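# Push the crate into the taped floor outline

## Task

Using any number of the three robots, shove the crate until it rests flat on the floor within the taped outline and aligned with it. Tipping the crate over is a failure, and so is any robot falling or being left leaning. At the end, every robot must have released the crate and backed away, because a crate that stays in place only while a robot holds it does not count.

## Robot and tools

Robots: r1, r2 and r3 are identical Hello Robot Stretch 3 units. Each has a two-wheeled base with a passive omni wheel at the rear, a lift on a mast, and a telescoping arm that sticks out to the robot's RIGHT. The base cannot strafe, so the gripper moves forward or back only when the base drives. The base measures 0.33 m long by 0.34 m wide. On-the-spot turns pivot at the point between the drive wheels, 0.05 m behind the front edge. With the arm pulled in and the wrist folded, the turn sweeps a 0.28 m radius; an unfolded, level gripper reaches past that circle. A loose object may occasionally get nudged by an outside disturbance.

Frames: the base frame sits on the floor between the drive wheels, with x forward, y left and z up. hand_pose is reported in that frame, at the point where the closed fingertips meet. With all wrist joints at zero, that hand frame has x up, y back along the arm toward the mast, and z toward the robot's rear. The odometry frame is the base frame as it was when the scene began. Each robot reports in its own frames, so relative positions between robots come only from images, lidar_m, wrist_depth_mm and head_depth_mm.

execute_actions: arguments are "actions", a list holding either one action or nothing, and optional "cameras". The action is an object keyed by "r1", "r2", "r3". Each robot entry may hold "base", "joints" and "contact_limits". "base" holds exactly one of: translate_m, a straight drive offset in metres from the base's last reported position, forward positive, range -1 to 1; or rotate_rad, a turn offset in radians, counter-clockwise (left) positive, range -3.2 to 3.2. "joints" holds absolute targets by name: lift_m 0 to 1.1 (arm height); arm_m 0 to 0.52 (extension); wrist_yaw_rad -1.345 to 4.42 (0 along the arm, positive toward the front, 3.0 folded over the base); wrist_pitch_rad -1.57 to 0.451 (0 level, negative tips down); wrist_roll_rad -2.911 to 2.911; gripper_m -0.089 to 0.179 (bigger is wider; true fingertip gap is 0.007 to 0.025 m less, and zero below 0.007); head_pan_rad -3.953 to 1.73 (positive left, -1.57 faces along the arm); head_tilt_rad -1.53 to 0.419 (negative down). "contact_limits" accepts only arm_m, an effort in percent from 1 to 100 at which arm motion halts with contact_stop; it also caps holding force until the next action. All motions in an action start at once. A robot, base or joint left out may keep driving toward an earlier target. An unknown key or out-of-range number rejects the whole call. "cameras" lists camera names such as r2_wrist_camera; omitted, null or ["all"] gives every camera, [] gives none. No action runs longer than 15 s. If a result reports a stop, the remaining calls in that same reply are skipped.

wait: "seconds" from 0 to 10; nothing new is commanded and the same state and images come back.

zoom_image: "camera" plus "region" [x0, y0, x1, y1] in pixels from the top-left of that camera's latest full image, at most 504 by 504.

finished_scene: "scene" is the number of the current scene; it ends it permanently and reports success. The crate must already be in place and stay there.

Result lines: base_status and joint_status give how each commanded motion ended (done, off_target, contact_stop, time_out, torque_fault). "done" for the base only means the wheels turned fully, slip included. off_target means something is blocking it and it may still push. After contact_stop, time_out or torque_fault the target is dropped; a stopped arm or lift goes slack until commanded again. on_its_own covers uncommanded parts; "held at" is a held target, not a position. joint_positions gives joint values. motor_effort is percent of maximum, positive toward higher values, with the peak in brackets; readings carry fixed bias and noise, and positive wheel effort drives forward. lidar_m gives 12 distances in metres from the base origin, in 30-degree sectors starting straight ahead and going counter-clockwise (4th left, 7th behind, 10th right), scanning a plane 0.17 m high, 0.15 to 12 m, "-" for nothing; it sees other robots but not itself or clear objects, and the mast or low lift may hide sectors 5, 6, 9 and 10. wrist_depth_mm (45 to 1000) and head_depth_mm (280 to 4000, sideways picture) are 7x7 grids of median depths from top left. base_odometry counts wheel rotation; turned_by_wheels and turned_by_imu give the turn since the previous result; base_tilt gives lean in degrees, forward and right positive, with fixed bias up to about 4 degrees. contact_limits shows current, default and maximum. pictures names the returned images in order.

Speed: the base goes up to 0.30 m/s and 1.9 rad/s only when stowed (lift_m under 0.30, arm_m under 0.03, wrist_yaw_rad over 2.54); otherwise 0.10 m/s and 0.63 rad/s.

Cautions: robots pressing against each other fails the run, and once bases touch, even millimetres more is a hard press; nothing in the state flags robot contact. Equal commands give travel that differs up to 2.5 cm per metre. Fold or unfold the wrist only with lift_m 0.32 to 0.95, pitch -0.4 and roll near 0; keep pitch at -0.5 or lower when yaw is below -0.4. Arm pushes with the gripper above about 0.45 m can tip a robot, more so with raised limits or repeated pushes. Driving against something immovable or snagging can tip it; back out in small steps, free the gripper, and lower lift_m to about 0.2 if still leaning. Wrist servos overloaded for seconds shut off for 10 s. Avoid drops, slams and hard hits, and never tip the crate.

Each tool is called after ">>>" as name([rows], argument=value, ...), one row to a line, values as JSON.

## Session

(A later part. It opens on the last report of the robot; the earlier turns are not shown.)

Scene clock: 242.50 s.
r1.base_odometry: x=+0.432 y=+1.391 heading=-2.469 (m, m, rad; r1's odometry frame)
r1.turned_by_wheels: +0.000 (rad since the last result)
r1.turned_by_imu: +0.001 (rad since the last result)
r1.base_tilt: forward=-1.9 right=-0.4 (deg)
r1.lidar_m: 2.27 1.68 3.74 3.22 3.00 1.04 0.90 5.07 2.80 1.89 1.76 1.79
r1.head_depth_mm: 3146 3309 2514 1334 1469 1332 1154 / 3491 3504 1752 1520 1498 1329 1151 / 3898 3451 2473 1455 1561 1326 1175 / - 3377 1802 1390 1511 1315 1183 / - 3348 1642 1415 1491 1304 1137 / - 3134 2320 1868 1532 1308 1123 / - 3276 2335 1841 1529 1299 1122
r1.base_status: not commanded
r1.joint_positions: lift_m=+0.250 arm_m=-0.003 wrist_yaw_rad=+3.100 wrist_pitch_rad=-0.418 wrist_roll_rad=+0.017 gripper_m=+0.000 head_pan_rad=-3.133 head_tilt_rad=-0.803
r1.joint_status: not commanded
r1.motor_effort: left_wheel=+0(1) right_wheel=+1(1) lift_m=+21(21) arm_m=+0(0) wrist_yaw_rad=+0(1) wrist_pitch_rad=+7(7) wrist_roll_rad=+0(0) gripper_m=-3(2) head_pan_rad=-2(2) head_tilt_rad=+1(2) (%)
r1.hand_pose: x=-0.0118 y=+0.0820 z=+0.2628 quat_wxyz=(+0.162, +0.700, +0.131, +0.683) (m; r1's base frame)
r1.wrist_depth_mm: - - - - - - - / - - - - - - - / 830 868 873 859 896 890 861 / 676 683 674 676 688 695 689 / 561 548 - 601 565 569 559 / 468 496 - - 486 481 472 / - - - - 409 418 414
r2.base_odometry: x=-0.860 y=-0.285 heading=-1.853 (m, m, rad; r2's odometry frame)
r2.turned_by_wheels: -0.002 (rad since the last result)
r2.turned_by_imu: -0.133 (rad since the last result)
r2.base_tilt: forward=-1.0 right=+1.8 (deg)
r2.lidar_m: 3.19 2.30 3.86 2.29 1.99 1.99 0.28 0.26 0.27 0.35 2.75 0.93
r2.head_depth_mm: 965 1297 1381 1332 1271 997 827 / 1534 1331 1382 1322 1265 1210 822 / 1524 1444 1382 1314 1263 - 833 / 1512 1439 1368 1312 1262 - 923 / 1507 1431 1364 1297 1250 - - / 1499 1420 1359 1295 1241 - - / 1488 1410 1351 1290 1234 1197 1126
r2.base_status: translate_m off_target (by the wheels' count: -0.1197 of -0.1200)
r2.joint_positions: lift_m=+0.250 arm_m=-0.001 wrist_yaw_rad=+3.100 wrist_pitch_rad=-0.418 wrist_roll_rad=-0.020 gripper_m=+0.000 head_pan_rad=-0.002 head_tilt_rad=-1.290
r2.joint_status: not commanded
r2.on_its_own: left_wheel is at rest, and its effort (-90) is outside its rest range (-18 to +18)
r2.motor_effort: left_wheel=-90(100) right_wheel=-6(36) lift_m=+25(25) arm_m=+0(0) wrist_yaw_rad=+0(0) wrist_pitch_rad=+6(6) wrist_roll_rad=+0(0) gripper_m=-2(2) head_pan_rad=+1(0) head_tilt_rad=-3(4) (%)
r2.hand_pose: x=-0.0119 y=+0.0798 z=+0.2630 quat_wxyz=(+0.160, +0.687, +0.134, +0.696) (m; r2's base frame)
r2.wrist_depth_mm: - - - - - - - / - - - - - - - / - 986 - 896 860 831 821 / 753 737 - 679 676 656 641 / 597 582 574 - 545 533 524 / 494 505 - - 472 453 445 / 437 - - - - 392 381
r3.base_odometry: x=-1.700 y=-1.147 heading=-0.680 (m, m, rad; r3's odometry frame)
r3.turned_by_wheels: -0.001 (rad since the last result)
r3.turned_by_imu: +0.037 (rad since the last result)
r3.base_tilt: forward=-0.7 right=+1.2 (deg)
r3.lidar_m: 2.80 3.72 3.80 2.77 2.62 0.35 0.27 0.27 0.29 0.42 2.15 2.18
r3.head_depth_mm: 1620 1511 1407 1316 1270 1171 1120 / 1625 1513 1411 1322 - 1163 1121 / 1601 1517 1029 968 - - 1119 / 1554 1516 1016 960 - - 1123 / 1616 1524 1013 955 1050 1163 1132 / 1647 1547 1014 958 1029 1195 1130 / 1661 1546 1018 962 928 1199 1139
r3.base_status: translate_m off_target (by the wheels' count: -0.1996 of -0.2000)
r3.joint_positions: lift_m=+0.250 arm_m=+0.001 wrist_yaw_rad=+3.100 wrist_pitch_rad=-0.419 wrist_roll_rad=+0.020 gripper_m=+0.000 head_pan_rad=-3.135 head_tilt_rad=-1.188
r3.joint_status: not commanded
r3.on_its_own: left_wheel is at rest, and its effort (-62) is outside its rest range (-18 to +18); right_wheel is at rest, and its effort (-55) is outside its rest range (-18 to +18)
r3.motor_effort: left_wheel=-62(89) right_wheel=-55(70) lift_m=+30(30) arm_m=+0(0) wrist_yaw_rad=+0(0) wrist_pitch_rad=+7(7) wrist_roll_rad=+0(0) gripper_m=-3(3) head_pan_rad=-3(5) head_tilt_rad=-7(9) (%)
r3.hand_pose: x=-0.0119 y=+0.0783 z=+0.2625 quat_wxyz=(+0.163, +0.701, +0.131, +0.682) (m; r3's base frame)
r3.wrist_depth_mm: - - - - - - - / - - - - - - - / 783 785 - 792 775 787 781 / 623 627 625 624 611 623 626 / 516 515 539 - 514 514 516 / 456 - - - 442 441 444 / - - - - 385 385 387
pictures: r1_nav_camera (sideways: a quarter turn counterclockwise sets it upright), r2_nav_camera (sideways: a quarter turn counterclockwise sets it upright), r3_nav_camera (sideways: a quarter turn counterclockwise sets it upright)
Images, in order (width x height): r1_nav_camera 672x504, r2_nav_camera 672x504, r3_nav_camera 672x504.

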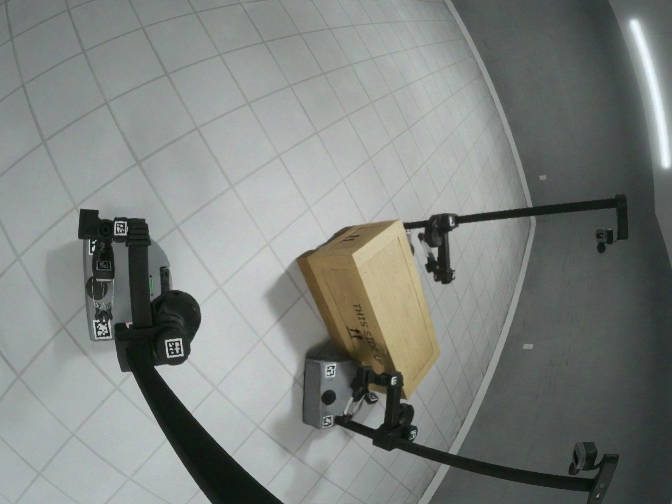

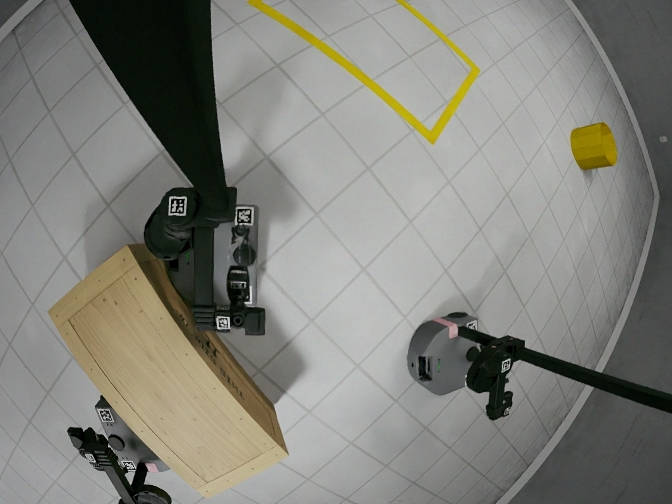

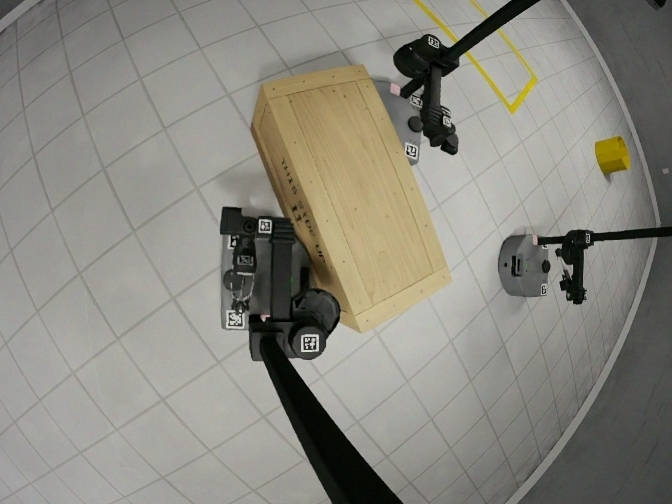

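>>> execute_actions([
  {"r2":{"base":{"translate_m":0.08}},"r3":{"base":{"translate_m":0.03}}},
], cameras=[])

>>> execute_actions([
  {"r2":{"base":{"rotate_rad":-0.8}},"r3":{"base":{"rotate_rad":0.3}}},
], cameras=[])

>>> execute_actions([
  {"r2":{"base":{"translate_m":-0.6}},"r3":{"base":{"translate_m":-0.17}}},
], cameras=["r3_nav_camera","r2_nav_camera","r1_nav_camera"])

Scene clock: 252.90 s.
r1.base_odometry: x=+0.432 y=+1.391 heading=-2.469 (m, m, rad; r1's odometry frame)
r1.turned_by_wheels: +0.000 (rad since the last result)
r1.turned_by_imu: +0.001 (rad since the last result)
r1.base_tilt: forward=-2.0 right=-0.4 (deg)
r1.lidar_m: 2.27 1.69 3.73 3.23 3.01 0.98 0.90 5.05 2.79 1.90 1.76 1.79
r1.head_depth_mm: 3164 3243 2515 1259 1411 1338 1153 / 3509 3426 1751 1508 1466 1334 1145 / 3878 3442 2471 1449 1553 1323 1174 / - 3416 1800 1385 1518 1308 1184 / - 3363 1802 1414 1508 1307 1132 / - 3138 2292 1861 1531 1300 1123 / - 3277 2378 1855 1517 1291 1126
r1.base_status: not commanded
r1.joint_positions: lift_m=+0.250 arm_m=-0.003 wrist_yaw_rad=+3.100 wrist_pitch_rad=-0.418 wrist_roll_rad=+0.017 gripper_m=+0.000 head_pan_rad=-3.133 head_tilt_rad=-0.803
r1.joint_status: not commanded
r1.motor_effort: left_wheel=-1(1) right_wheel=+1(1) lift_m=+21(21) arm_m=+0(0) wrist_yaw_rad=+0(0) wrist_pitch_rad=+7(7) wrist_roll_rad=+0(0) gripper_m=-2(3) head_pan_rad=-3(2) head_tilt_rad=+3(1) (%)
r1.hand_pose: x=-0.0118 y=+0.0820 z=+0.2628 quat_wxyz=(+0.162, +0.700, +0.131, +0.683) (m; r1's base frame)
r1.wrist_depth_mm: - - - - - - - / - - - - - - - / 826 910 856 856 908 907 882 / 669 687 669 674 694 698 706 / 557 564 - 599 575 562 563 / 473 499 - - 469 475 476 / - - - - 414 411 416
r2.base_odometry: x=-0.882 y=-0.362 heading=-1.853 (m, m, rad; r2's odometry frame)
r2.turned_by_wheels: +0.000 (rad since the last result)
r2.turned_by_imu: +0.000 (rad since the last result)
r2.base_tilt: forward=-1.2 right=+1.6 (deg)
r2.lidar_m: 3.15 2.22 3.98 2.34 2.04 2.05 0.35 0.33 0.33 0.44 2.69 0.86
r2.head_depth_mm: 924 1265 1359 1325 1267 1210 825 / 1534 1288 1368 1324 1265 1213 914 / 1523 1445 1377 1319 1265 - 1023 / 1520 1437 1372 1310 1259 - 1127 / 1499 1427 1361 1300 1252 - - / 1495 1425 1363 1295 1243 - - / 1492 1418 1352 1289 1235 1194 1123
r2.base_status: done
r2.joint_positions: lift_m=+0.250 arm_m=-0.001 wrist_yaw_rad=+3.100 wrist_pitch_rad=-0.418 wrist_roll_rad=-0.020 gripper_m=+0.000 head_pan_rad=-0.002 head_tilt_rad=-1.290
r2.joint_status: not commanded
r2.motor_effort: left_wheel=+0(71) right_wheel=+0(6) lift_m=+25(25) arm_m=+0(0) wrist_yaw_rad=+0(0) wrist_pitch_rad=+6(7) wrist_roll_rad=+0(0) gripper_m=-1(2) head_pan_rad=+0(1) head_tilt_rad=-4(5) (%)
r2.hand_pose: x=-0.0119 y=+0.0798 z=+0.2630 quat_wxyz=(+0.160, +0.687, +0.134, +0.696) (m; r2's base frame)
r2.wrist_depth_mm: - - - - - - - / - - - - - - - / - 975 - 906 878 846 828 / 753 734 - 691 676 660 642 / 597 589 569 - 547 538 525 / 495 506 - - 471 454 442 / 436 - - - - 396 385
r3.base_odometry: x=-1.677 y=-1.166 heading=-0.680 (m, m, rad; r3's odometry frame)
r3.turned_by_wheels: +0.000 (rad since the last result)
r3.turned_by_imu: +0.000 (rad since the last result)
r3.base_tilt: forward=-0.7 right=+1.2 (deg)
r3.lidar_m: 2.77 3.69 3.76 2.79 2.64 0.39 0.30 0.30 0.32 0.46 2.13 2.16
r3.head_depth_mm: 1622 1511 1415 1323 1262 1167 1118 / 1637 1518 1418 1321 - 1166 1123 / 1602 1512 1016 974 - - 1126 / 1572 1527 1011 970 - - 1124 / 1624 1529 1017 960 1158 1164 1125 / 1653 1526 1020 954 1139 1196 1136 / 1666 1534 1019 963 1013 1198 1135
r3.base_status: done
r3.joint_positions: lift_m=+0.250 arm_m=+0.001 wrist_yaw_rad=+3.100 wrist_pitch_rad=-0.419 wrist_roll_rad=+0.020 gripper_m=+0.000 head_pan_rad=-3.135 head_tilt_rad=-1.188
r3.joint_status: not commanded
r3.motor_effort: left_wheel=+0(50) right_wheel=+2(45) lift_m=+30(30) arm_m=+0(0) wrist_yaw_rad=+0(0) wrist_pitch_rad=+7(7) wrist_roll_rad=-1(0) gripper_m=-3(3) head_pan_rad=-3(3) head_tilt_rad=-7(7) (%)
r3.hand_pose: x=-0.0119 y=+0.0783 z=+0.2625 quat_wxyz=(+0.163, +0.701, +0.131, +0.682) (m; r3's base frame)
r3.wrist_depth_mm: - - - - - - - / - - - - - - - / 788 791 - 784 783 792 779 / 629 621 624 625 622 615 623 / 517 516 534 - 512 522 518 / 456 - - - 441 440 444 / - - - - 385 385 385
pictures: none
No camera images: the call's "cameras" was empty. Leave "cameras" out to get every camera's image.

Scene clock: 254.73 s.
r1.base_odometry: x=+0.432 y=+1.391 heading=-2.469 (m, m, rad; r1's odometry frame)
r1.turned_by_wheels: +0.000 (rad since the last result)
r1.turned_by_imu: +0.000 (rad since the last result)
r1.base_tilt: forward=-2.0 right=-0.5 (deg)
r1.lidar_m: 2.27 1.69 3.77 3.24 3.00 0.98 0.90 5.07 2.79 1.89 1.76 1.79
r1.head_depth_mm: 3198 3324 2531 1513 1419 1331 1162 / 3501 3513 1754 1533 1533 1327 1146 / - 3426 2471 1449 1564 1329 1166 / - 3434 1821 1391 1504 1320 1182 / - 3132 1609 1415 1495 1311 1133 / - 3251 2375 1856 1532 1300 1125 / - 3282 2352 1855 1520 1294 1121
r1.base_status: not commanded
r1.joint_positions: lift_m=+0.250 arm_m=-0.003 wrist_yaw_rad=+3.100 wrist_pitch_rad=-0.418 wrist_roll_rad=+0.017 gripper_m=+0.000 head_pan_rad=-3.133 head_tilt_rad=-0.803
r1.joint_status: not commanded
r1.motor_effort: left_wheel=+0(1) right_wheel=+1(1) lift_m=+21(21) arm_m=+0(0) wrist_yaw_rad=+1(0) wrist_pitch_rad=+7(7) wrist_roll_rad=+0(0) gripper_m=-3(2) head_pan_rad=-2(3) head_tilt_rad=+1(1) (%)
r1.hand_pose: x=-0.0118 y=+0.0820 z=+0.2628 quat_wxyz=(+0.162, +0.700, +0.131, +0.683) (m; r1's base frame)
r1.wrist_depth_mm: - - - - - - - / - - - - - - - / 891 871 889 872 865 874 895 / 678 684 677 688 682 695 685 / 558 558 - 605 558 565 569 / 472 493 - - 475 481 475 / - - - - 413 411 409
r2.base_odometry: x=-0.882 y=-0.362 heading=-2.653 (m, m, rad; r2's odometry frame)
r2.turned_by_wheels: -0.800 (rad since the last result)
r2.turned_by_imu: -0.810 (rad since the last result)
r2.base_tilt: forward=-1.1 right=+1.7 (deg)
r2.lidar_m: 2.69 0.86 2.22 3.99 2.89 2.12 2.05 0.40 0.33 0.33 0.36 0.58
r2.head_depth_mm: 1540 1465 1391 1136 994 880 830 / 1525 1451 1384 1321 1261 1175 1062 / 1518 1444 1379 1323 1260 - 1152 / 1519 1435 1364 1310 1262 - 1140 / 1507 1361 1358 1301 1251 - - / 998 1267 1361 1295 1245 - - / 917 1264 1347 1291 1229 1196 1122
r2.base_status: done
r2.joint_positions: lift_m=+0.250 arm_m=-0.001 wrist_yaw_rad=+3.100 wrist_pitch_rad=-0.418 wrist_roll_rad=-0.020 gripper_m=+0.000 head_pan_rad=-0.002 head_tilt_rad=-1.290
r2.joint_status: not commanded
r2.motor_effort: left_wheel=+2(13) right_wheel=-2(6) lift_m=+26(25) arm_m=+0(0) wrist_yaw_rad=+0(0) wrist_pitch_rad=+6(6) wrist_roll_rad=+0(0) gripper_m=-2(2) head_pan_rad=+1(1) head_tilt_rad=-5(4) (%)
r2.hand_pose: x=-0.0119 y=+0.0798 z=+0.2630 quat_wxyz=(+0.160, +0.687, +0.134, +0.696) (m; r2's base frame)
r2.wrist_depth_mm: - - - - - - - / - - - - - - - / - 973 - 918 877 856 821 / 751 730 - 693 677 655 638 / 597 584 579 - 551 535 525 / 495 509 - - 472 452 444 / 440 - - - - 391 387
r3.base_odometry: x=-1.677 y=-1.166 heading=-0.380 (m, m, rad; r3's odometry frame)
r3.turned_by_wheels: +0.300 (rad since the last result)
r3.turned_by_imu: +0.294 (rad since the last result)
r3.base_tilt: forward=-0.7 right=+1.3 (deg)
r3.lidar_m: 3.71 3.69 3.15 2.62 2.63 0.32 0.30 0.30 0.37 2.14 2.13 2.39
r3.head_depth_mm: 1496 1513 1406 1300 1260 1176 1118 / 1574 1506 1003 962 - 1166 1123 / 1628 1520 1008 960 - - 1127 / 1642 1533 1011 967 - - 1131 / 1644 1523 1015 959 1260 1172 1134 / 1653 1342 1016 961 1251 1203 1135 / 1638 1316 1019 962 1246 1207 1139
r3.base_status: done
r3.joint_positions: lift_m=+0.250 arm_m=+0.001 wrist_yaw_rad=+3.100 wrist_pitch_rad=-0.419 wrist_roll_rad=+0.020 gripper_m=+0.000 head_pan_rad=-3.135 head_tilt_rad=-1.188
r3.joint_status: not commanded
r3.motor_effort: left_wheel=-1(8) right_wheel=+4(11) lift_m=+30(30) arm_m=+0(0) wrist_yaw_rad=-1(0) wrist_pitch_rad=+7(6) wrist_roll_rad=+0(0) gripper_m=-3(3) head_pan_rad=-3(4) head_tilt_rad=-8(8) (%)
r3.hand_pose: x=-0.0119 y=+0.0783 z=+0.2625 quat_wxyz=(+0.163, +0.701, +0.131, +0.682) (m; r3's base frame)
r3.wrist_depth_mm: - - - - - - - / - - - - - - - / 776 783 - 789 788 783 789 / 596 621 620 624 620 620 625 / 374 520 534 - 519 516 514 / 349 - - - 441 441 440 / - - - - 386 385 386
pictures: none
No camera images: the call's "cameras" was empty. Leave "cameras" out to get every camera's image.

Scene clock: 258.30 s.
r1.base_odometry: x=+0.432 y=+1.391 heading=-2.469 (m, m, rad; r1's odometry frame)
r1.turned_by_wheels: +0.000 (rad since the last result)
r1.turned_by_imu: +0.001 (rad since the last result)
r1.base_tilt: forward=-2.0 right=-0.5 (deg)
r1.lidar_m: 2.27 1.69 3.74 3.23 1.61 1.11 0.89 5.05 2.79 1.89 1.76 1.78
r1.head_depth_mm: 3114 3292 2507 1753 1579 1334 1155 / 3477 3435 1749 1529 1586 1324 1149 / 3938 3436 2461 1438 1565 1322 1166 / - 3418 1963 1393 1496 1325 1178 / - 3338 1594 1416 1500 1301 1130 / - 3114 2376 1854 1536 1299 1131 / - 3290 2341 1838 1530 1289 1120
r1.base_status: not commanded
r1.joint_positions: lift_m=+0.250 arm_m=-0.003 wrist_yaw_rad=+3.100 wrist_pitch_rad=-0.418 wrist_roll_rad=+0.017 gripper_m=+0.000 head_pan_rad=-3.133 head_tilt_rad=-0.803
r1.joint_status: not commanded
r1.motor_effort: left_wheel=+0(0) right_wheel=+1(1) lift_m=+21(21) arm_m=+0(0) wrist_yaw_rad=-1(0) wrist_pitch_rad=+7(7) wrist_roll_rad=+0(0) gripper_m=-3(2) head_pan_rad=-2(2) head_tilt_rad=+0(1) (%)
r1.hand_pose: x=-0.0118 y=+0.0820 z=+0.2628 quat_wxyz=(+0.162, +0.700, +0.131, +0.683) (m; r1's base frame)
r1.wrist_depth_mm: - - - - - - - / - - - - - - - / 889 891 868 880 875 892 885 / 687 691 702 665 685 691 678 / 557 554 - 607 552 565 570 / 472 503 - - 476 482 476 / - - - - 412 412 413
r2.base_odometry: x=-0.353 y=-0.080 heading=-2.652 (m, m, rad; r2's odometry frame)
r2.turned_by_wheels: +0.000 (rad since the last result)
r2.turned_by_imu: -0.001 (rad since the last result)
r2.base_tilt: forward=-1.3 right=+1.7 (deg)
r2.lidar_m: 1.42 1.43 2.53 3.98 2.04 1.50 1.45 1.51 2.06 4.67 0.39 0.39
r2.head_depth_mm: 1226 1051 984 963 1270 1215 1164 / 1536 1450 1363 1246 1262 1211 1162 / 1519 1443 1383 1314 1263 - 1155 / 1515 1433 1375 1312 1258 - 1137 / 1513 1432 1363 1296 1254 - - / 1502 1424 1356 1296 1247 - - / 1483 1420 1353 1288 1235 1191 1125
r2.base_status: done
r2.joint_positions: lift_m=+0.250 arm_m=-0.001 wrist_yaw_rad=+3.100 wrist_pitch_rad=-0.418 wrist_roll_rad=-0.020 gripper_m=+0.000 head_pan_rad=-0.002 head_tilt_rad=-1.290
r2.joint_status: not commanded
r2.motor_effort: left_wheel=+3(9) right_wheel=-2(6) lift_m=+25(25) arm_m=-1(0) wrist_yaw_rad=+0(0) wrist_pitch_rad=+7(6) wrist_roll_rad=+0(0) gripper_m=-3(2) head_pan_rad=+1(1) head_tilt_rad=-4(4) (%)
r2.hand_pose: x=-0.0119 y=+0.0798 z=+0.2630 quat_wxyz=(+0.160, +0.687, +0.134, +0.696) (m; r2's base frame)
r2.wrist_depth_mm: - - - - - - - / - - - - - - - / - 988 - 910 872 848 814 / 747 731 - 688 671 653 639 / 602 582 580 - 543 537 528 / 496 503 - - 475 451 443 / 438 - - - - 390 384
r3.base_odometry: x=-1.834 y=-1.103 heading=-0.380 (m, m, rad; r3's odometry frame)
r3.turned_by_wheels: +0.000 (rad since the last result)
r3.turned_by_imu: +0.084 (rad since the last result)
r3.base_tilt: forward=-0.7 right=+1.3 (deg)
r3.lidar_m: 3.71 3.73 2.96 2.59 2.60 0.29 0.28 0.28 0.37 2.17 2.17 2.55
r3.head_depth_mm: 1474 1504 1393 1302 1263 1171 1126 / 1611 1512 1006 953 - 1165 1121 / 1636 1522 1011 954 - - 1133 / 1636 1528 1007 959 - 1161 1126 / 1634 1530 1019 960 1231 1176 1140 / 1651 1539 1019 965 1245 1200 1131 / 1655 1533 1023 967 1242 1195 1136
r3.base_status: translate_m off_target (by the wheels' count: -0.1696 of -0.1700)
r3.joint_positions: lift_m=+0.250 arm_m=+0.001 wrist_yaw_rad=+3.100 wrist_pitch_rad=-0.419 wrist_roll_rad=+0.020 gripper_m=+0.000 head_pan_rad=-3.136 head_tilt_rad=-1.190
r3.joint_status: not commanded
r3.on_its_own: left_wheel is at rest, and its effort (-46) is outside its rest range (-18 to +18); right_wheel is at rest, and its effort (-53) is outside its rest range (-18 to +18)
r3.motor_effort: left_wheel=-46(83) right_wheel=-53(85) lift_m=+31(30) arm_m=+0(0) wrist_yaw_rad=+0(1) wrist_pitch_rad=+6(7) wrist_roll_rad=+0(0) gripper_m=-3(3) head_pan_rad=-3(3) head_tilt_rad=-6(8) (%)
r3.hand_pose: x=-0.0120 y=+0.0783 z=+0.2625 quat_wxyz=(+0.163, +0.701, +0.131, +0.682) (m; r3's base frame)
r3.wrist_depth_mm: - - - - - - - / - - - - - - - / 713 787 - 799 782 786 784 / 332 626 623 623 626 618 626 / 330 519 533 - 514 515 518 / 312 - - - 441 443 441 / - - - - 384 386 386
pictures: r1_nav_camera (sideways: a quarter turn counterclockwise sets it upright), r2_nav_camera (sideways: a quarter turn counterclockwise sets it upright), r3_nav_camera (sideways: a quarter turn counterclockwise sets it upright)
Images, in order (width x height): r1_nav_camera 672x504, r2_nav_camera 672x504, r3_nav_camera 672x504.

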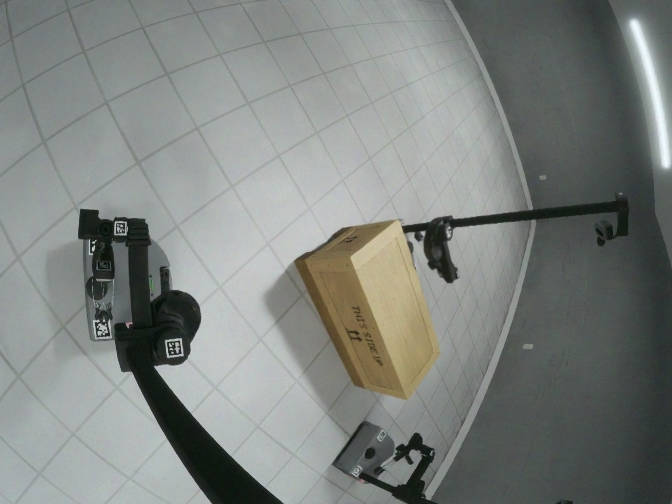

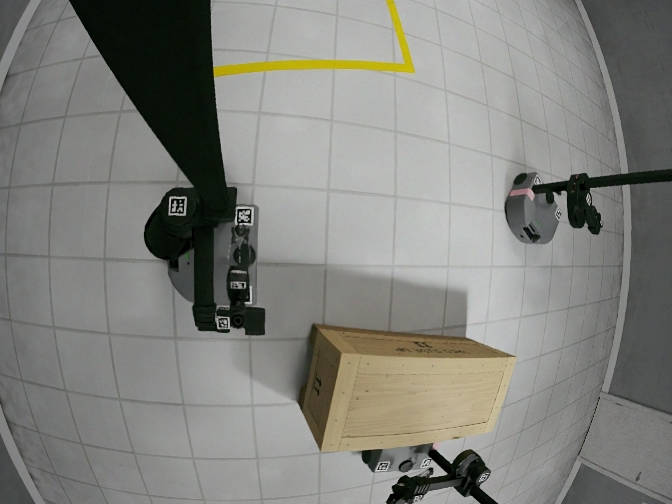

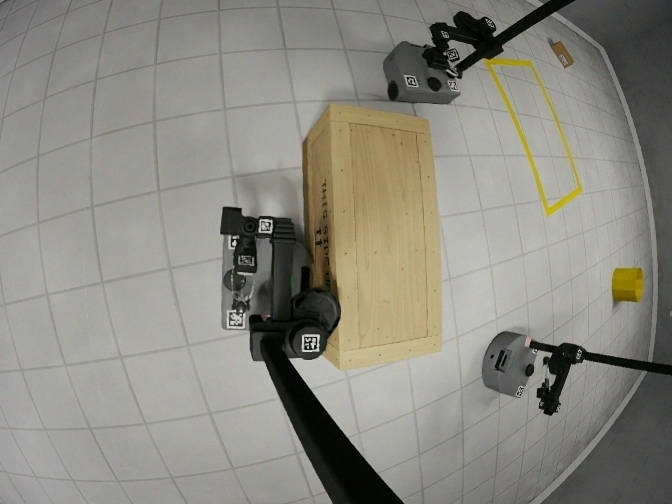

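>>> execute_actions([
  {"r1":{"base":{"rotate_rad":0.5}},"r2":{"base":{"translate_m":0.33}},"r3":{"base":{"translate_m":0.02}}},
], cameras=[])

>>> execute_actions([
  {"r1":{"base":{"translate_m":-1.0}},"r2":{"base":{"rotate_rad":1.5},"joints":{"head_pan_rad":-3.14,"head_tilt_rad":-1.2}}},
], cameras=[])

>>> execute_actions([
  {"r1":{"base":{"translate_m":-0.85}},"r2":{"base":{"translate_m":-0.16}},"r3":{"base":{"translate_m":-0.14}}},
], cameras=["r3_nav_camera","r2_nav_camera","r1_nav_camera"])

Scene clock: 269.50 s.
r1.base_odometry: x=+0.432 y=+1.391 heading=-1.969 (m, m, rad; r1's odometry frame)
r1.turned_by_wheels: +0.500 (rad since the last result)
r1.turned_by_imu: +0.503 (rad since the last result)
r1.base_tilt: forward=-1.9 right=-0.4 (deg)
r1.lidar_m: 1.69 3.73 3.27 3.00 1.14 0.89 5.06 2.88 1.91 1.76 1.78 2.23
r1.head_depth_mm: - 3293 1575 1386 1349 1341 1155 / - 3467 2497 1461 1453 1332 1153 / - 3418 2468 1902 1552 1311 1167 / - 3383 2425 1907 1557 1314 1187 / - 3360 2425 1895 1542 1317 1134 / - 3313 2387 1864 1531 1298 1129 / - 3260 2360 1841 1515 1298 1122
r1.base_status: done
r1.joint_positions: lift_m=+0.250 arm_m=-0.003 wrist_yaw_rad=+3.100 wrist_pitch_rad=-0.418 wrist_roll_rad=+0.017 gripper_m=+0.000 head_pan_rad=-3.133 head_tilt_rad=-0.803
r1.joint_status: not commanded
r1.motor_effort: left_wheel=-1(5) right_wheel=+3(11) lift_m=+21(21) arm_m=+0(0) wrist_yaw_rad=+0(1) wrist_pitch_rad=+7(7) wrist_roll_rad=+0(0) gripper_m=-2(2) head_pan_rad=-2(3) head_tilt_rad=+0(1) (%)
r1.hand_pose: x=-0.0118 y=+0.0820 z=+0.2628 quat_wxyz=(+0.162, +0.700, +0.131, +0.683) (m; r1's base frame)
r1.wrist_depth_mm: - - - - - - - / - - - - - - - / 883 884 888 897 870 871 865 / 687 690 682 677 697 690 675 / 551 563 - 597 547 569 564 / 477 500 - - 475 472 473 / - - - - 414 413 415
r2.base_odometry: x=-0.644 y=-0.235 heading=-2.652 (m, m, rad; r2's odometry frame)
r2.turned_by_wheels: +0.000 (rad since the last result)
r2.turned_by_imu: -0.001 (rad since the last result)
r2.base_tilt: forward=-1.2 right=+1.9 (deg)
r2.lidar_m: 1.09 1.09 2.34 3.99 2.51 1.84 1.78 1.85 2.54 0.28 0.31 0.48
r2.head_depth_mm: 1546 1450 1080 957 903 887 1164 / 1535 1450 1387 1316 1180 1194 1164 / 1527 1449 1381 1307 1264 - 1153 / 1506 1435 1371 1304 1256 - 1142 / 1395 1425 1364 1300 1252 - - / 1336 1427 1355 1295 1243 - - / 1462 1414 1351 1293 1234 1193 1123
r2.base_status: done
r2.joint_positions: lift_m=+0.250 arm_m=-0.001 wrist_yaw_rad=+3.100 wrist_pitch_rad=-0.418 wrist_roll_rad=-0.020 gripper_m=+0.000 head_pan_rad=-0.002 head_tilt_rad=-1.290
r2.joint_status: not commanded
r2.motor_effort: left_wheel=+2(14) right_wheel=-1(4) lift_m=+25(25) arm_m=+0(0) wrist_yaw_rad=+0(0) wrist_pitch_rad=+7(6) wrist_roll_rad=+0(0) gripper_m=-3(3) head_pan_rad=+1(1) head_tilt_rad=-4(4) (%)
r2.hand_pose: x=-0.0119 y=+0.0798 z=+0.2630 quat_wxyz=(+0.160, +0.687, +0.134, +0.696) (m; r2's base frame)
r2.wrist_depth_mm: - - - - - - - / - - - - - - - / - 977 - 904 882 846 820 / 758 733 - 692 675 652 645 / 593 585 571 - 549 534 524 / 494 506 - - 473 453 446 / 437 - - - - 391 385
r3.base_odometry: x=-1.816 y=-1.111 heading=-0.380 (m, m, rad; r3's odometry frame)
r3.turned_by_wheels: +0.000 (rad since the last result)
r3.turned_by_imu: +0.000 (rad since the last result)
r3.base_tilt: forward=-0.7 right=+1.2 (deg)
r3.lidar_m: 3.70 3.70 2.97 2.60 2.61 0.32 0.30 0.30 0.39 2.16 2.16 2.55
r3.head_depth_mm: 1535 1504 1399 1307 1255 1173 1118 / 1619 1510 1009 963 - 1170 1124 / 1629 1524 1002 958 - - 1126 / 1637 1511 1009 968 - 1166 1128 / 1648 1532 1015 968 1274 1170 1131 / 1650 1533 1015 963 1261 1197 1134 / 1663 1541 1019 970 1262 1198 1139
r3.base_status: done
r3.joint_positions: lift_m=+0.250 arm_m=+0.001 wrist_yaw_rad=+3.100 wrist_pitch_rad=-0.419 wrist_roll_rad=+0.020 gripper_m=+0.000 head_pan_rad=-3.136 head_tilt_rad=-1.190
r3.joint_status: not commanded
r3.motor_effort: left_wheel=+0(35) right_wheel=+1(42) lift_m=+30(30) arm_m=+0(1) wrist_yaw_rad=-1(0) wrist_pitch_rad=+7(7) wrist_roll_rad=-1(0) gripper_m=-3(3) head_pan_rad=-3(3) head_tilt_rad=-6(6) (%)
r3.hand_pose: x=-0.0120 y=+0.0783 z=+0.2625 quat_wxyz=(+0.163, +0.701, +0.131, +0.682) (m; r3's base frame)
r3.wrist_depth_mm: - - - - - - - / - - - - - - - / 781 793 - 788 791 792 780 / 355 621 623 618 622 628 628 / 354 516 539 - 513 515 520 / 333 - - - 439 440 443 / - - - - 386 383 384
pictures: none
No camera images: the call's "cameras" was empty. Leave "cameras" out to get every camera's image.

Scene clock: 274.50 s.
r1.base_odometry: x=+0.820 y=+2.313 heading=-1.969 (m, m, rad; r1's odometry frame)
r1.turned_by_wheels: +0.000 (rad since the last result)
r1.turned_by_imu: +0.000 (rad since the last result)
r1.base_tilt: forward=-2.1 right=-0.4 (deg)
r1.lidar_m: 2.70 4.72 0.38 0.37 0.38 3.64 4.06 3.16 2.03 1.89 1.91 2.39
r1.head_depth_mm: 3888 3557 2525 1935 1582 1336 1129 / 3754 3460 2536 1926 1588 1324 1144 / 3765 3390 2455 1888 1553 1313 1164 / 3726 3487 2425 1888 1551 1310 1187 / 3598 3342 2403 1881 1546 1311 1138 / 3595 3288 2391 1881 1544 1304 1129 / 3540 3251 2342 1852 1523 1293 1125
r1.base_status: done
r1.joint_positions: lift_m=+0.250 arm_m=-0.003 wrist_yaw_rad=+3.100 wrist_pitch_rad=-0.418 wrist_roll_rad=+0.017 gripper_m=+0.000 head_pan_rad=-3.133 head_tilt_rad=-0.803
r1.joint_status: not commanded
r1.motor_effort: left_wheel=-1(7) right_wheel=+3(7) lift_m=+21(21) arm_m=+0(0) wrist_yaw_rad=+0(1) wrist_pitch_rad=+7(7) wrist_roll_rad=+0(0) gripper_m=-2(1) head_pan_rad=-2(2) head_tilt_rad=+2(1) (%)
r1.hand_pose: x=-0.0118 y=+0.0820 z=+0.2628 quat_wxyz=(+0.162, +0.700, +0.131, +0.683) (m; r1's base frame)
r1.wrist_depth_mm: - - 371 369 380 - - / 669 724 401 414 421 - - / 529 552 435 443 458 871 896 / 576 603 483 494 517 678 698 / 564 558 - 603 543 559 564 / 466 508 - - 480 474 471 / - - - - 411 417 409
r2.base_odometry: x=-0.644 y=-0.235 heading=-1.152 (m, m, rad; r2's odometry frame)
r2.turned_by_wheels: +1.500 (rad since the last result)
r2.turned_by_imu: +1.515 (rad since the last result)
r2.base_tilt: forward=-1.3 right=+2.0 (deg)
r2.lidar_m: 3.99 2.72 1.88 1.78 1.81 2.36 0.28 0.30 0.44 2.96 3.01 2.35
r2.head_depth_mm: 1696 1569 1459 1373 1304 1202 1141 / 1691 1556 1460 1360 1291 1201 1139 / 1668 1560 1452 1359 - 1183 1135 / 1670 1535 1028 979 - - 1127 / 1650 1527 1014 962 - 1169 1121 / 1622 1496 1008 962 1263 - 1121 / 1112 1326 1004 956 1248 1179 1115
r2.base_status: done
r2.joint_positions: lift_m=+0.250 arm_m=-0.001 wrist_yaw_rad=+3.100 wrist_pitch_rad=-0.418 wrist_roll_rad=-0.020 gripper_m=+0.000 head_pan_rad=-3.133 head_tilt_rad=-1.199
r2.joint_status: all done
r2.motor_effort: left_wheel=-3(13) right_wheel=+2(7) lift_m=+25(25) arm_m=-1(0) wrist_yaw_rad=+0(0) wrist_pitch_rad=+6(6) wrist_roll_rad=+0(0) gripper_m=-3(2) head_pan_rad=-3(43) head_tilt_rad=+0(10) (%)
r2.hand_pose: x=-0.0119 y=+0.0798 z=+0.2630 quat_wxyz=(+0.160, +0.687, +0.134, +0.696) (m; r2's base frame)
r2.wrist_depth_mm: - - - - - - - / - - - - - - - / - 966 - 902 877 856 833 / 748 736 - 690 670 658 633 / 597 587 575 - 554 532 523 / 495 503 - - 473 451 448 / 436 - - - - 392 385
r3.base_odometry: x=-1.816 y=-1.111 heading=-0.380 (m, m, rad; r3's odometry frame)
r3.turned_by_wheels: +0.000 (rad since the last result)
r3.turned_by_imu: +0.000 (rad since the last result)
r3.base_tilt: forward=-0.7 right=+1.3 (deg)
r3.lidar_m: 3.69 3.69 2.96 2.59 0.63 0.32 0.30 0.30 0.39 2.16 2.17 2.54
r3.head_depth_mm: 1624 1509 1394 1304 1249 1174 1117 / 1614 1520 1006 961 - 1164 1120 / 1633 1512 1008 953 - - 1126 / 1645 1519 1012 967 - 1161 1131 / 1650 1528 1017 967 1268 1168 1128 / 1647 1527 1016 965 1266 1195 1137 / 1635 1343 1021 962 1255 1205 1132
r3.base_status: not commanded
r3.joint_positions: lift_m=+0.250 arm_m=+0.001 wrist_yaw_rad=+3.100 wrist_pitch_rad=-0.419 wrist_roll_rad=+0.020 gripper_m=+0.000 head_pan_rad=-3.136 head_tilt_rad=-1.190
r3.joint_status: not commanded
r3.motor_effort: left_wheel=+0(1) right_wheel=+1(1) lift_m=+30(30) arm_m=-1(0) wrist_yaw_rad=+0(0) wrist_pitch_rad=+6(7) wrist_roll_rad=+0(0) gripper_m=-3(3) head_pan_rad=-3(3) head_tilt_rad=-6(6) (%)
r3.hand_pose: x=-0.0120 y=+0.0783 z=+0.2625 quat_wxyz=(+0.163, +0.701, +0.131, +0.682) (m; r3's base frame)
r3.wrist_depth_mm: - - - - - - - / 543 627 - - - - - / 528 559 - 787 786 791 783 / 358 603 621 618 621 622 631 / 353 519 531 - 521 521 516 / 334 - - - 440 440 447 / - - - - 385 384 386
pictures: none
No camera images: the call's "cameras" was empty. Leave "cameras" out to get every camera's image.

Scene clock: 279.10 s.
r1.base_odometry: x=+1.150 y=+3.096 heading=-1.969 (m, m, rad; r1's odometry frame)
r1.turned_by_wheels: +0.000 (rad since the last result)
r1.turned_by_imu: +0.000 (rad since the last result)
r1.base_tilt: forward=-1.9 right=-0.5 (deg)
r1.lidar_m: 3.55 0.69 0.75 2.76 2.79 3.47 3.23 3.26 2.19 1.99 2.02 2.52
r1.head_depth_mm: 2994 3308 2514 1937 1579 1335 1153 / 2983 3320 2493 1934 1579 1325 1148 / 2961 3222 2503 1917 1549 1317 1166 / 2857 3155 2446 1903 1555 1310 1178 / 2850 3105 2418 1885 1540 1312 1135 / 2813 3074 2396 1861 1532 1298 1121 / 2753 3044 2366 1837 1534 1294 1123
r1.base_status: done
r1.joint_positions: lift_m=+0.250 arm_m=-0.003 wrist_yaw_rad=+3.100 wrist_pitch_rad=-0.418 wrist_roll_rad=+0.017 gripper_m=+0.000 head_pan_rad=-3.133 head_tilt_rad=-0.803
r1.joint_status: not commanded
r1.motor_effort: left_wheel=+0(7) right_wheel=+2(6) lift_m=+21(21) arm_m=+0(0) wrist_yaw_rad=+0(0) wrist_pitch_rad=+7(7) wrist_roll_rad=+0(0) gripper_m=-1(3) head_pan_rad=-1(2) head_tilt_rad=+2(2) (%)
r1.hand_pose: x=-0.0118 y=+0.0820 z=+0.2628 quat_wxyz=(+0.162, +0.700, +0.131, +0.683) (m; r1's base frame)
r1.wrist_depth_mm: - - - - - - 594 / - - - - - 792 617 / 853 879 871 861 882 673 601 / 687 690 688 684 675 659 646 / 552 553 - 626 557 568 562 / 475 502 - - 472 481 474 / - - - - 410 415 410
r2.base_odometry: x=-0.709 y=-0.089 heading=-1.153 (m, m, rad; r2's odometry frame)
r2.turned_by_wheels: -0.001 (rad since the last result)
r2.turned_by_imu: -0.101 (rad since the last result)
r2.base_tilt: forward=-1.1 right=+1.8 (deg)
r2.lidar_m: 4.07 3.02 1.93 1.75 1.76 2.15 0.27 0.27 0.31 0.51 2.99 2.42
r2.head_depth_mm: 1711 1569 1463 1371 1306 1208 1148 / 1689 1562 1456 1367 1296 1193 1136 / 1682 1552 1452 1356 - 1178 1132 / 1670 1546 1438 1346 - - 1133 / 1664 1534 1015 952 - - 1125 / 1641 1533 1009 948 1095 - 1124 / 1637 1512 1005 943 1133 1178 1114
r2.base_status: translate_m off_target (by the wheels' count: -0.1596 of -0.1600)
r2.joint_positions: lift_m=+0.250 arm_m=-0.001 wrist_yaw_rad=+3.100 wrist_pitch_rad=-0.418 wrist_roll_rad=-0.020 gripper_m=+0.000 head_pan_rad=-3.134 head_tilt_rad=-1.196
r2.joint_status: not commanded
r2.on_its_own: left_wheel is at rest, and its effort (-99) is outside its rest range (-18 to +18); right_wheel is at rest, and its effort (-29) is outside its rest range (-18 to +18)
r2.motor_effort: left_wheel=-99(100) right_wheel=-29(45) lift_m=+25(25) arm_m=-1(1) wrist_yaw_rad=+0(1) wrist_pitch_rad=+6(7) wrist_roll_rad=+0(0) gripper_m=-2(2) head_pan_rad=-3(4) head_tilt_rad=-1(1) (%)
r2.hand_pose: x=-0.0119 y=+0.0798 z=+0.2630 quat_wxyz=(+0.160, +0.687, +0.134, +0.696) (m; r2's base frame)
r2.wrist_depth_mm: - - - - - - - / - - - - - - - / - 979 - 903 866 846 818 / 755 735 - 693 676 661 640 / 599 585 573 - 545 540 521 / 496 504 - - 473 449 444 / 437 - - - - 393 387
r3.base_odometry: x=-1.945 y=-1.059 heading=-0.381 (m, m, rad; r3's odometry frame)
r3.turned_by_wheels: -0.001 (rad since the last result)
r3.turned_by_imu: -0.049 (rad since the last result)
r3.base_tilt: forward=-0.7 right=+1.2 (deg)
r3.lidar_m: 3.79 3.77 0.71 2.56 2.56 0.35 0.27 0.27 0.29 0.43 2.20 2.52
r3.head_depth_mm: 1620 1510 1406 1323 1256 1172 1124 / 1629 1517 1024 1028 - 1166 1124 / 1639 1510 1003 963 - - 1126 / 1636 1516 1008 955 - 1166 1128 / 1627 1514 1015 951 1064 1172 1131 / 1656 1525 1014 959 1041 1204 1140 / 1654 1543 1018 958 946 1200 1139
r3.base_status: translate_m off_target (by the wheels' count: -0.1396 of -0.1400)
r3.joint_positions: lift_m=+0.250 arm_m=+0.001 wrist_yaw_rad=+3.100 wrist_pitch_rad=-0.419 wrist_roll_rad=+0.020 gripper_m=+0.000 head_pan_rad=-3.136 head_tilt_rad=-1.191
r3.joint_status: not commanded
r3.on_its_own: left_wheel is at rest, and its effort (-58) is outside its rest range (-18 to +18); right_wheel is at rest, and its effort (-51) is outside its rest range (-18 to +18)
r3.motor_effort: left_wheel=-58(80) right_wheel=-51(86) lift_m=+30(30) arm_m=-1(1) wrist_yaw_rad=+0(1) wrist_pitch_rad=+6(6) wrist_roll_rad=+0(0) gripper_m=-3(3) head_pan_rad=-3(3) head_tilt_rad=-6(6) (%)
r3.hand_pose: x=-0.0119 y=+0.0783 z=+0.2625 quat_wxyz=(+0.163, +0.701, +0.131, +0.682) (m; r3's base frame)
r3.wrist_depth_mm: - - - - - - 592 / - - - - - 679 586 / 785 792 - 782 793 656 642 / 624 616 615 626 624 623 623 / 520 521 531 - 520 515 516 / 441 - - - 442 443 439 / - - - - 385 387 386
pictures: r1_nav_camera (sideways: a quarter turn counterclockwise sets it upright), r2_nav_camera (sideways: a quarter turn counterclockwise sets it upright), r3_nav_camera (sideways: a quarter turn counterclockwise sets it upright)
Images, in order (width x height): r1_nav_camera 672x504, r2_nav_camera 672x504, r3_nav_camera 672x504.

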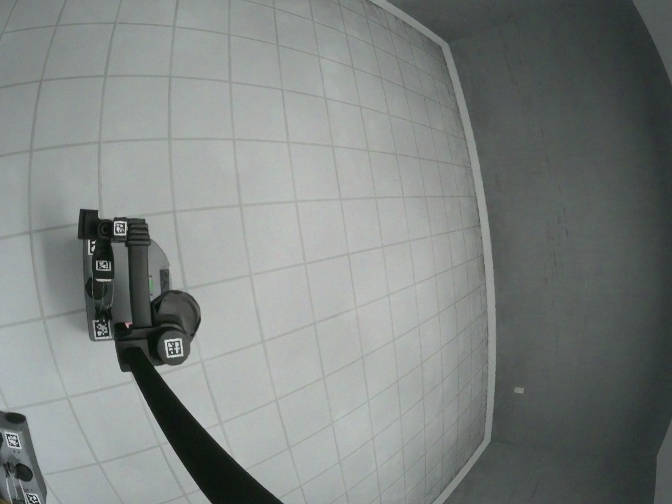

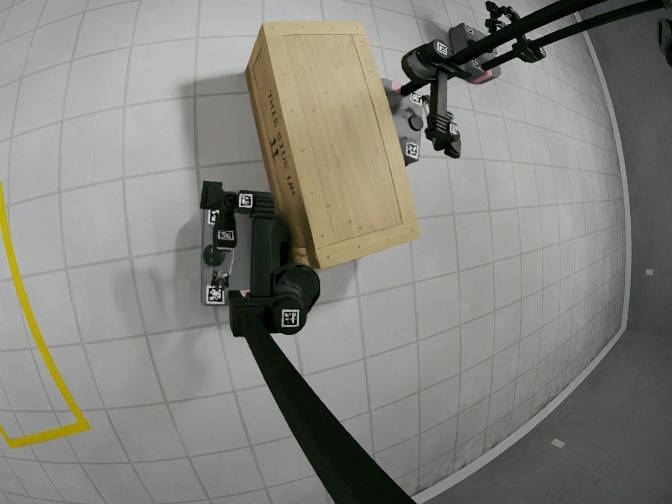

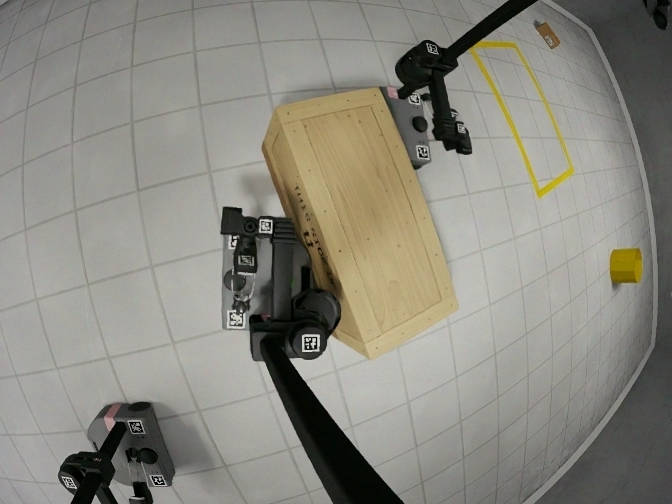

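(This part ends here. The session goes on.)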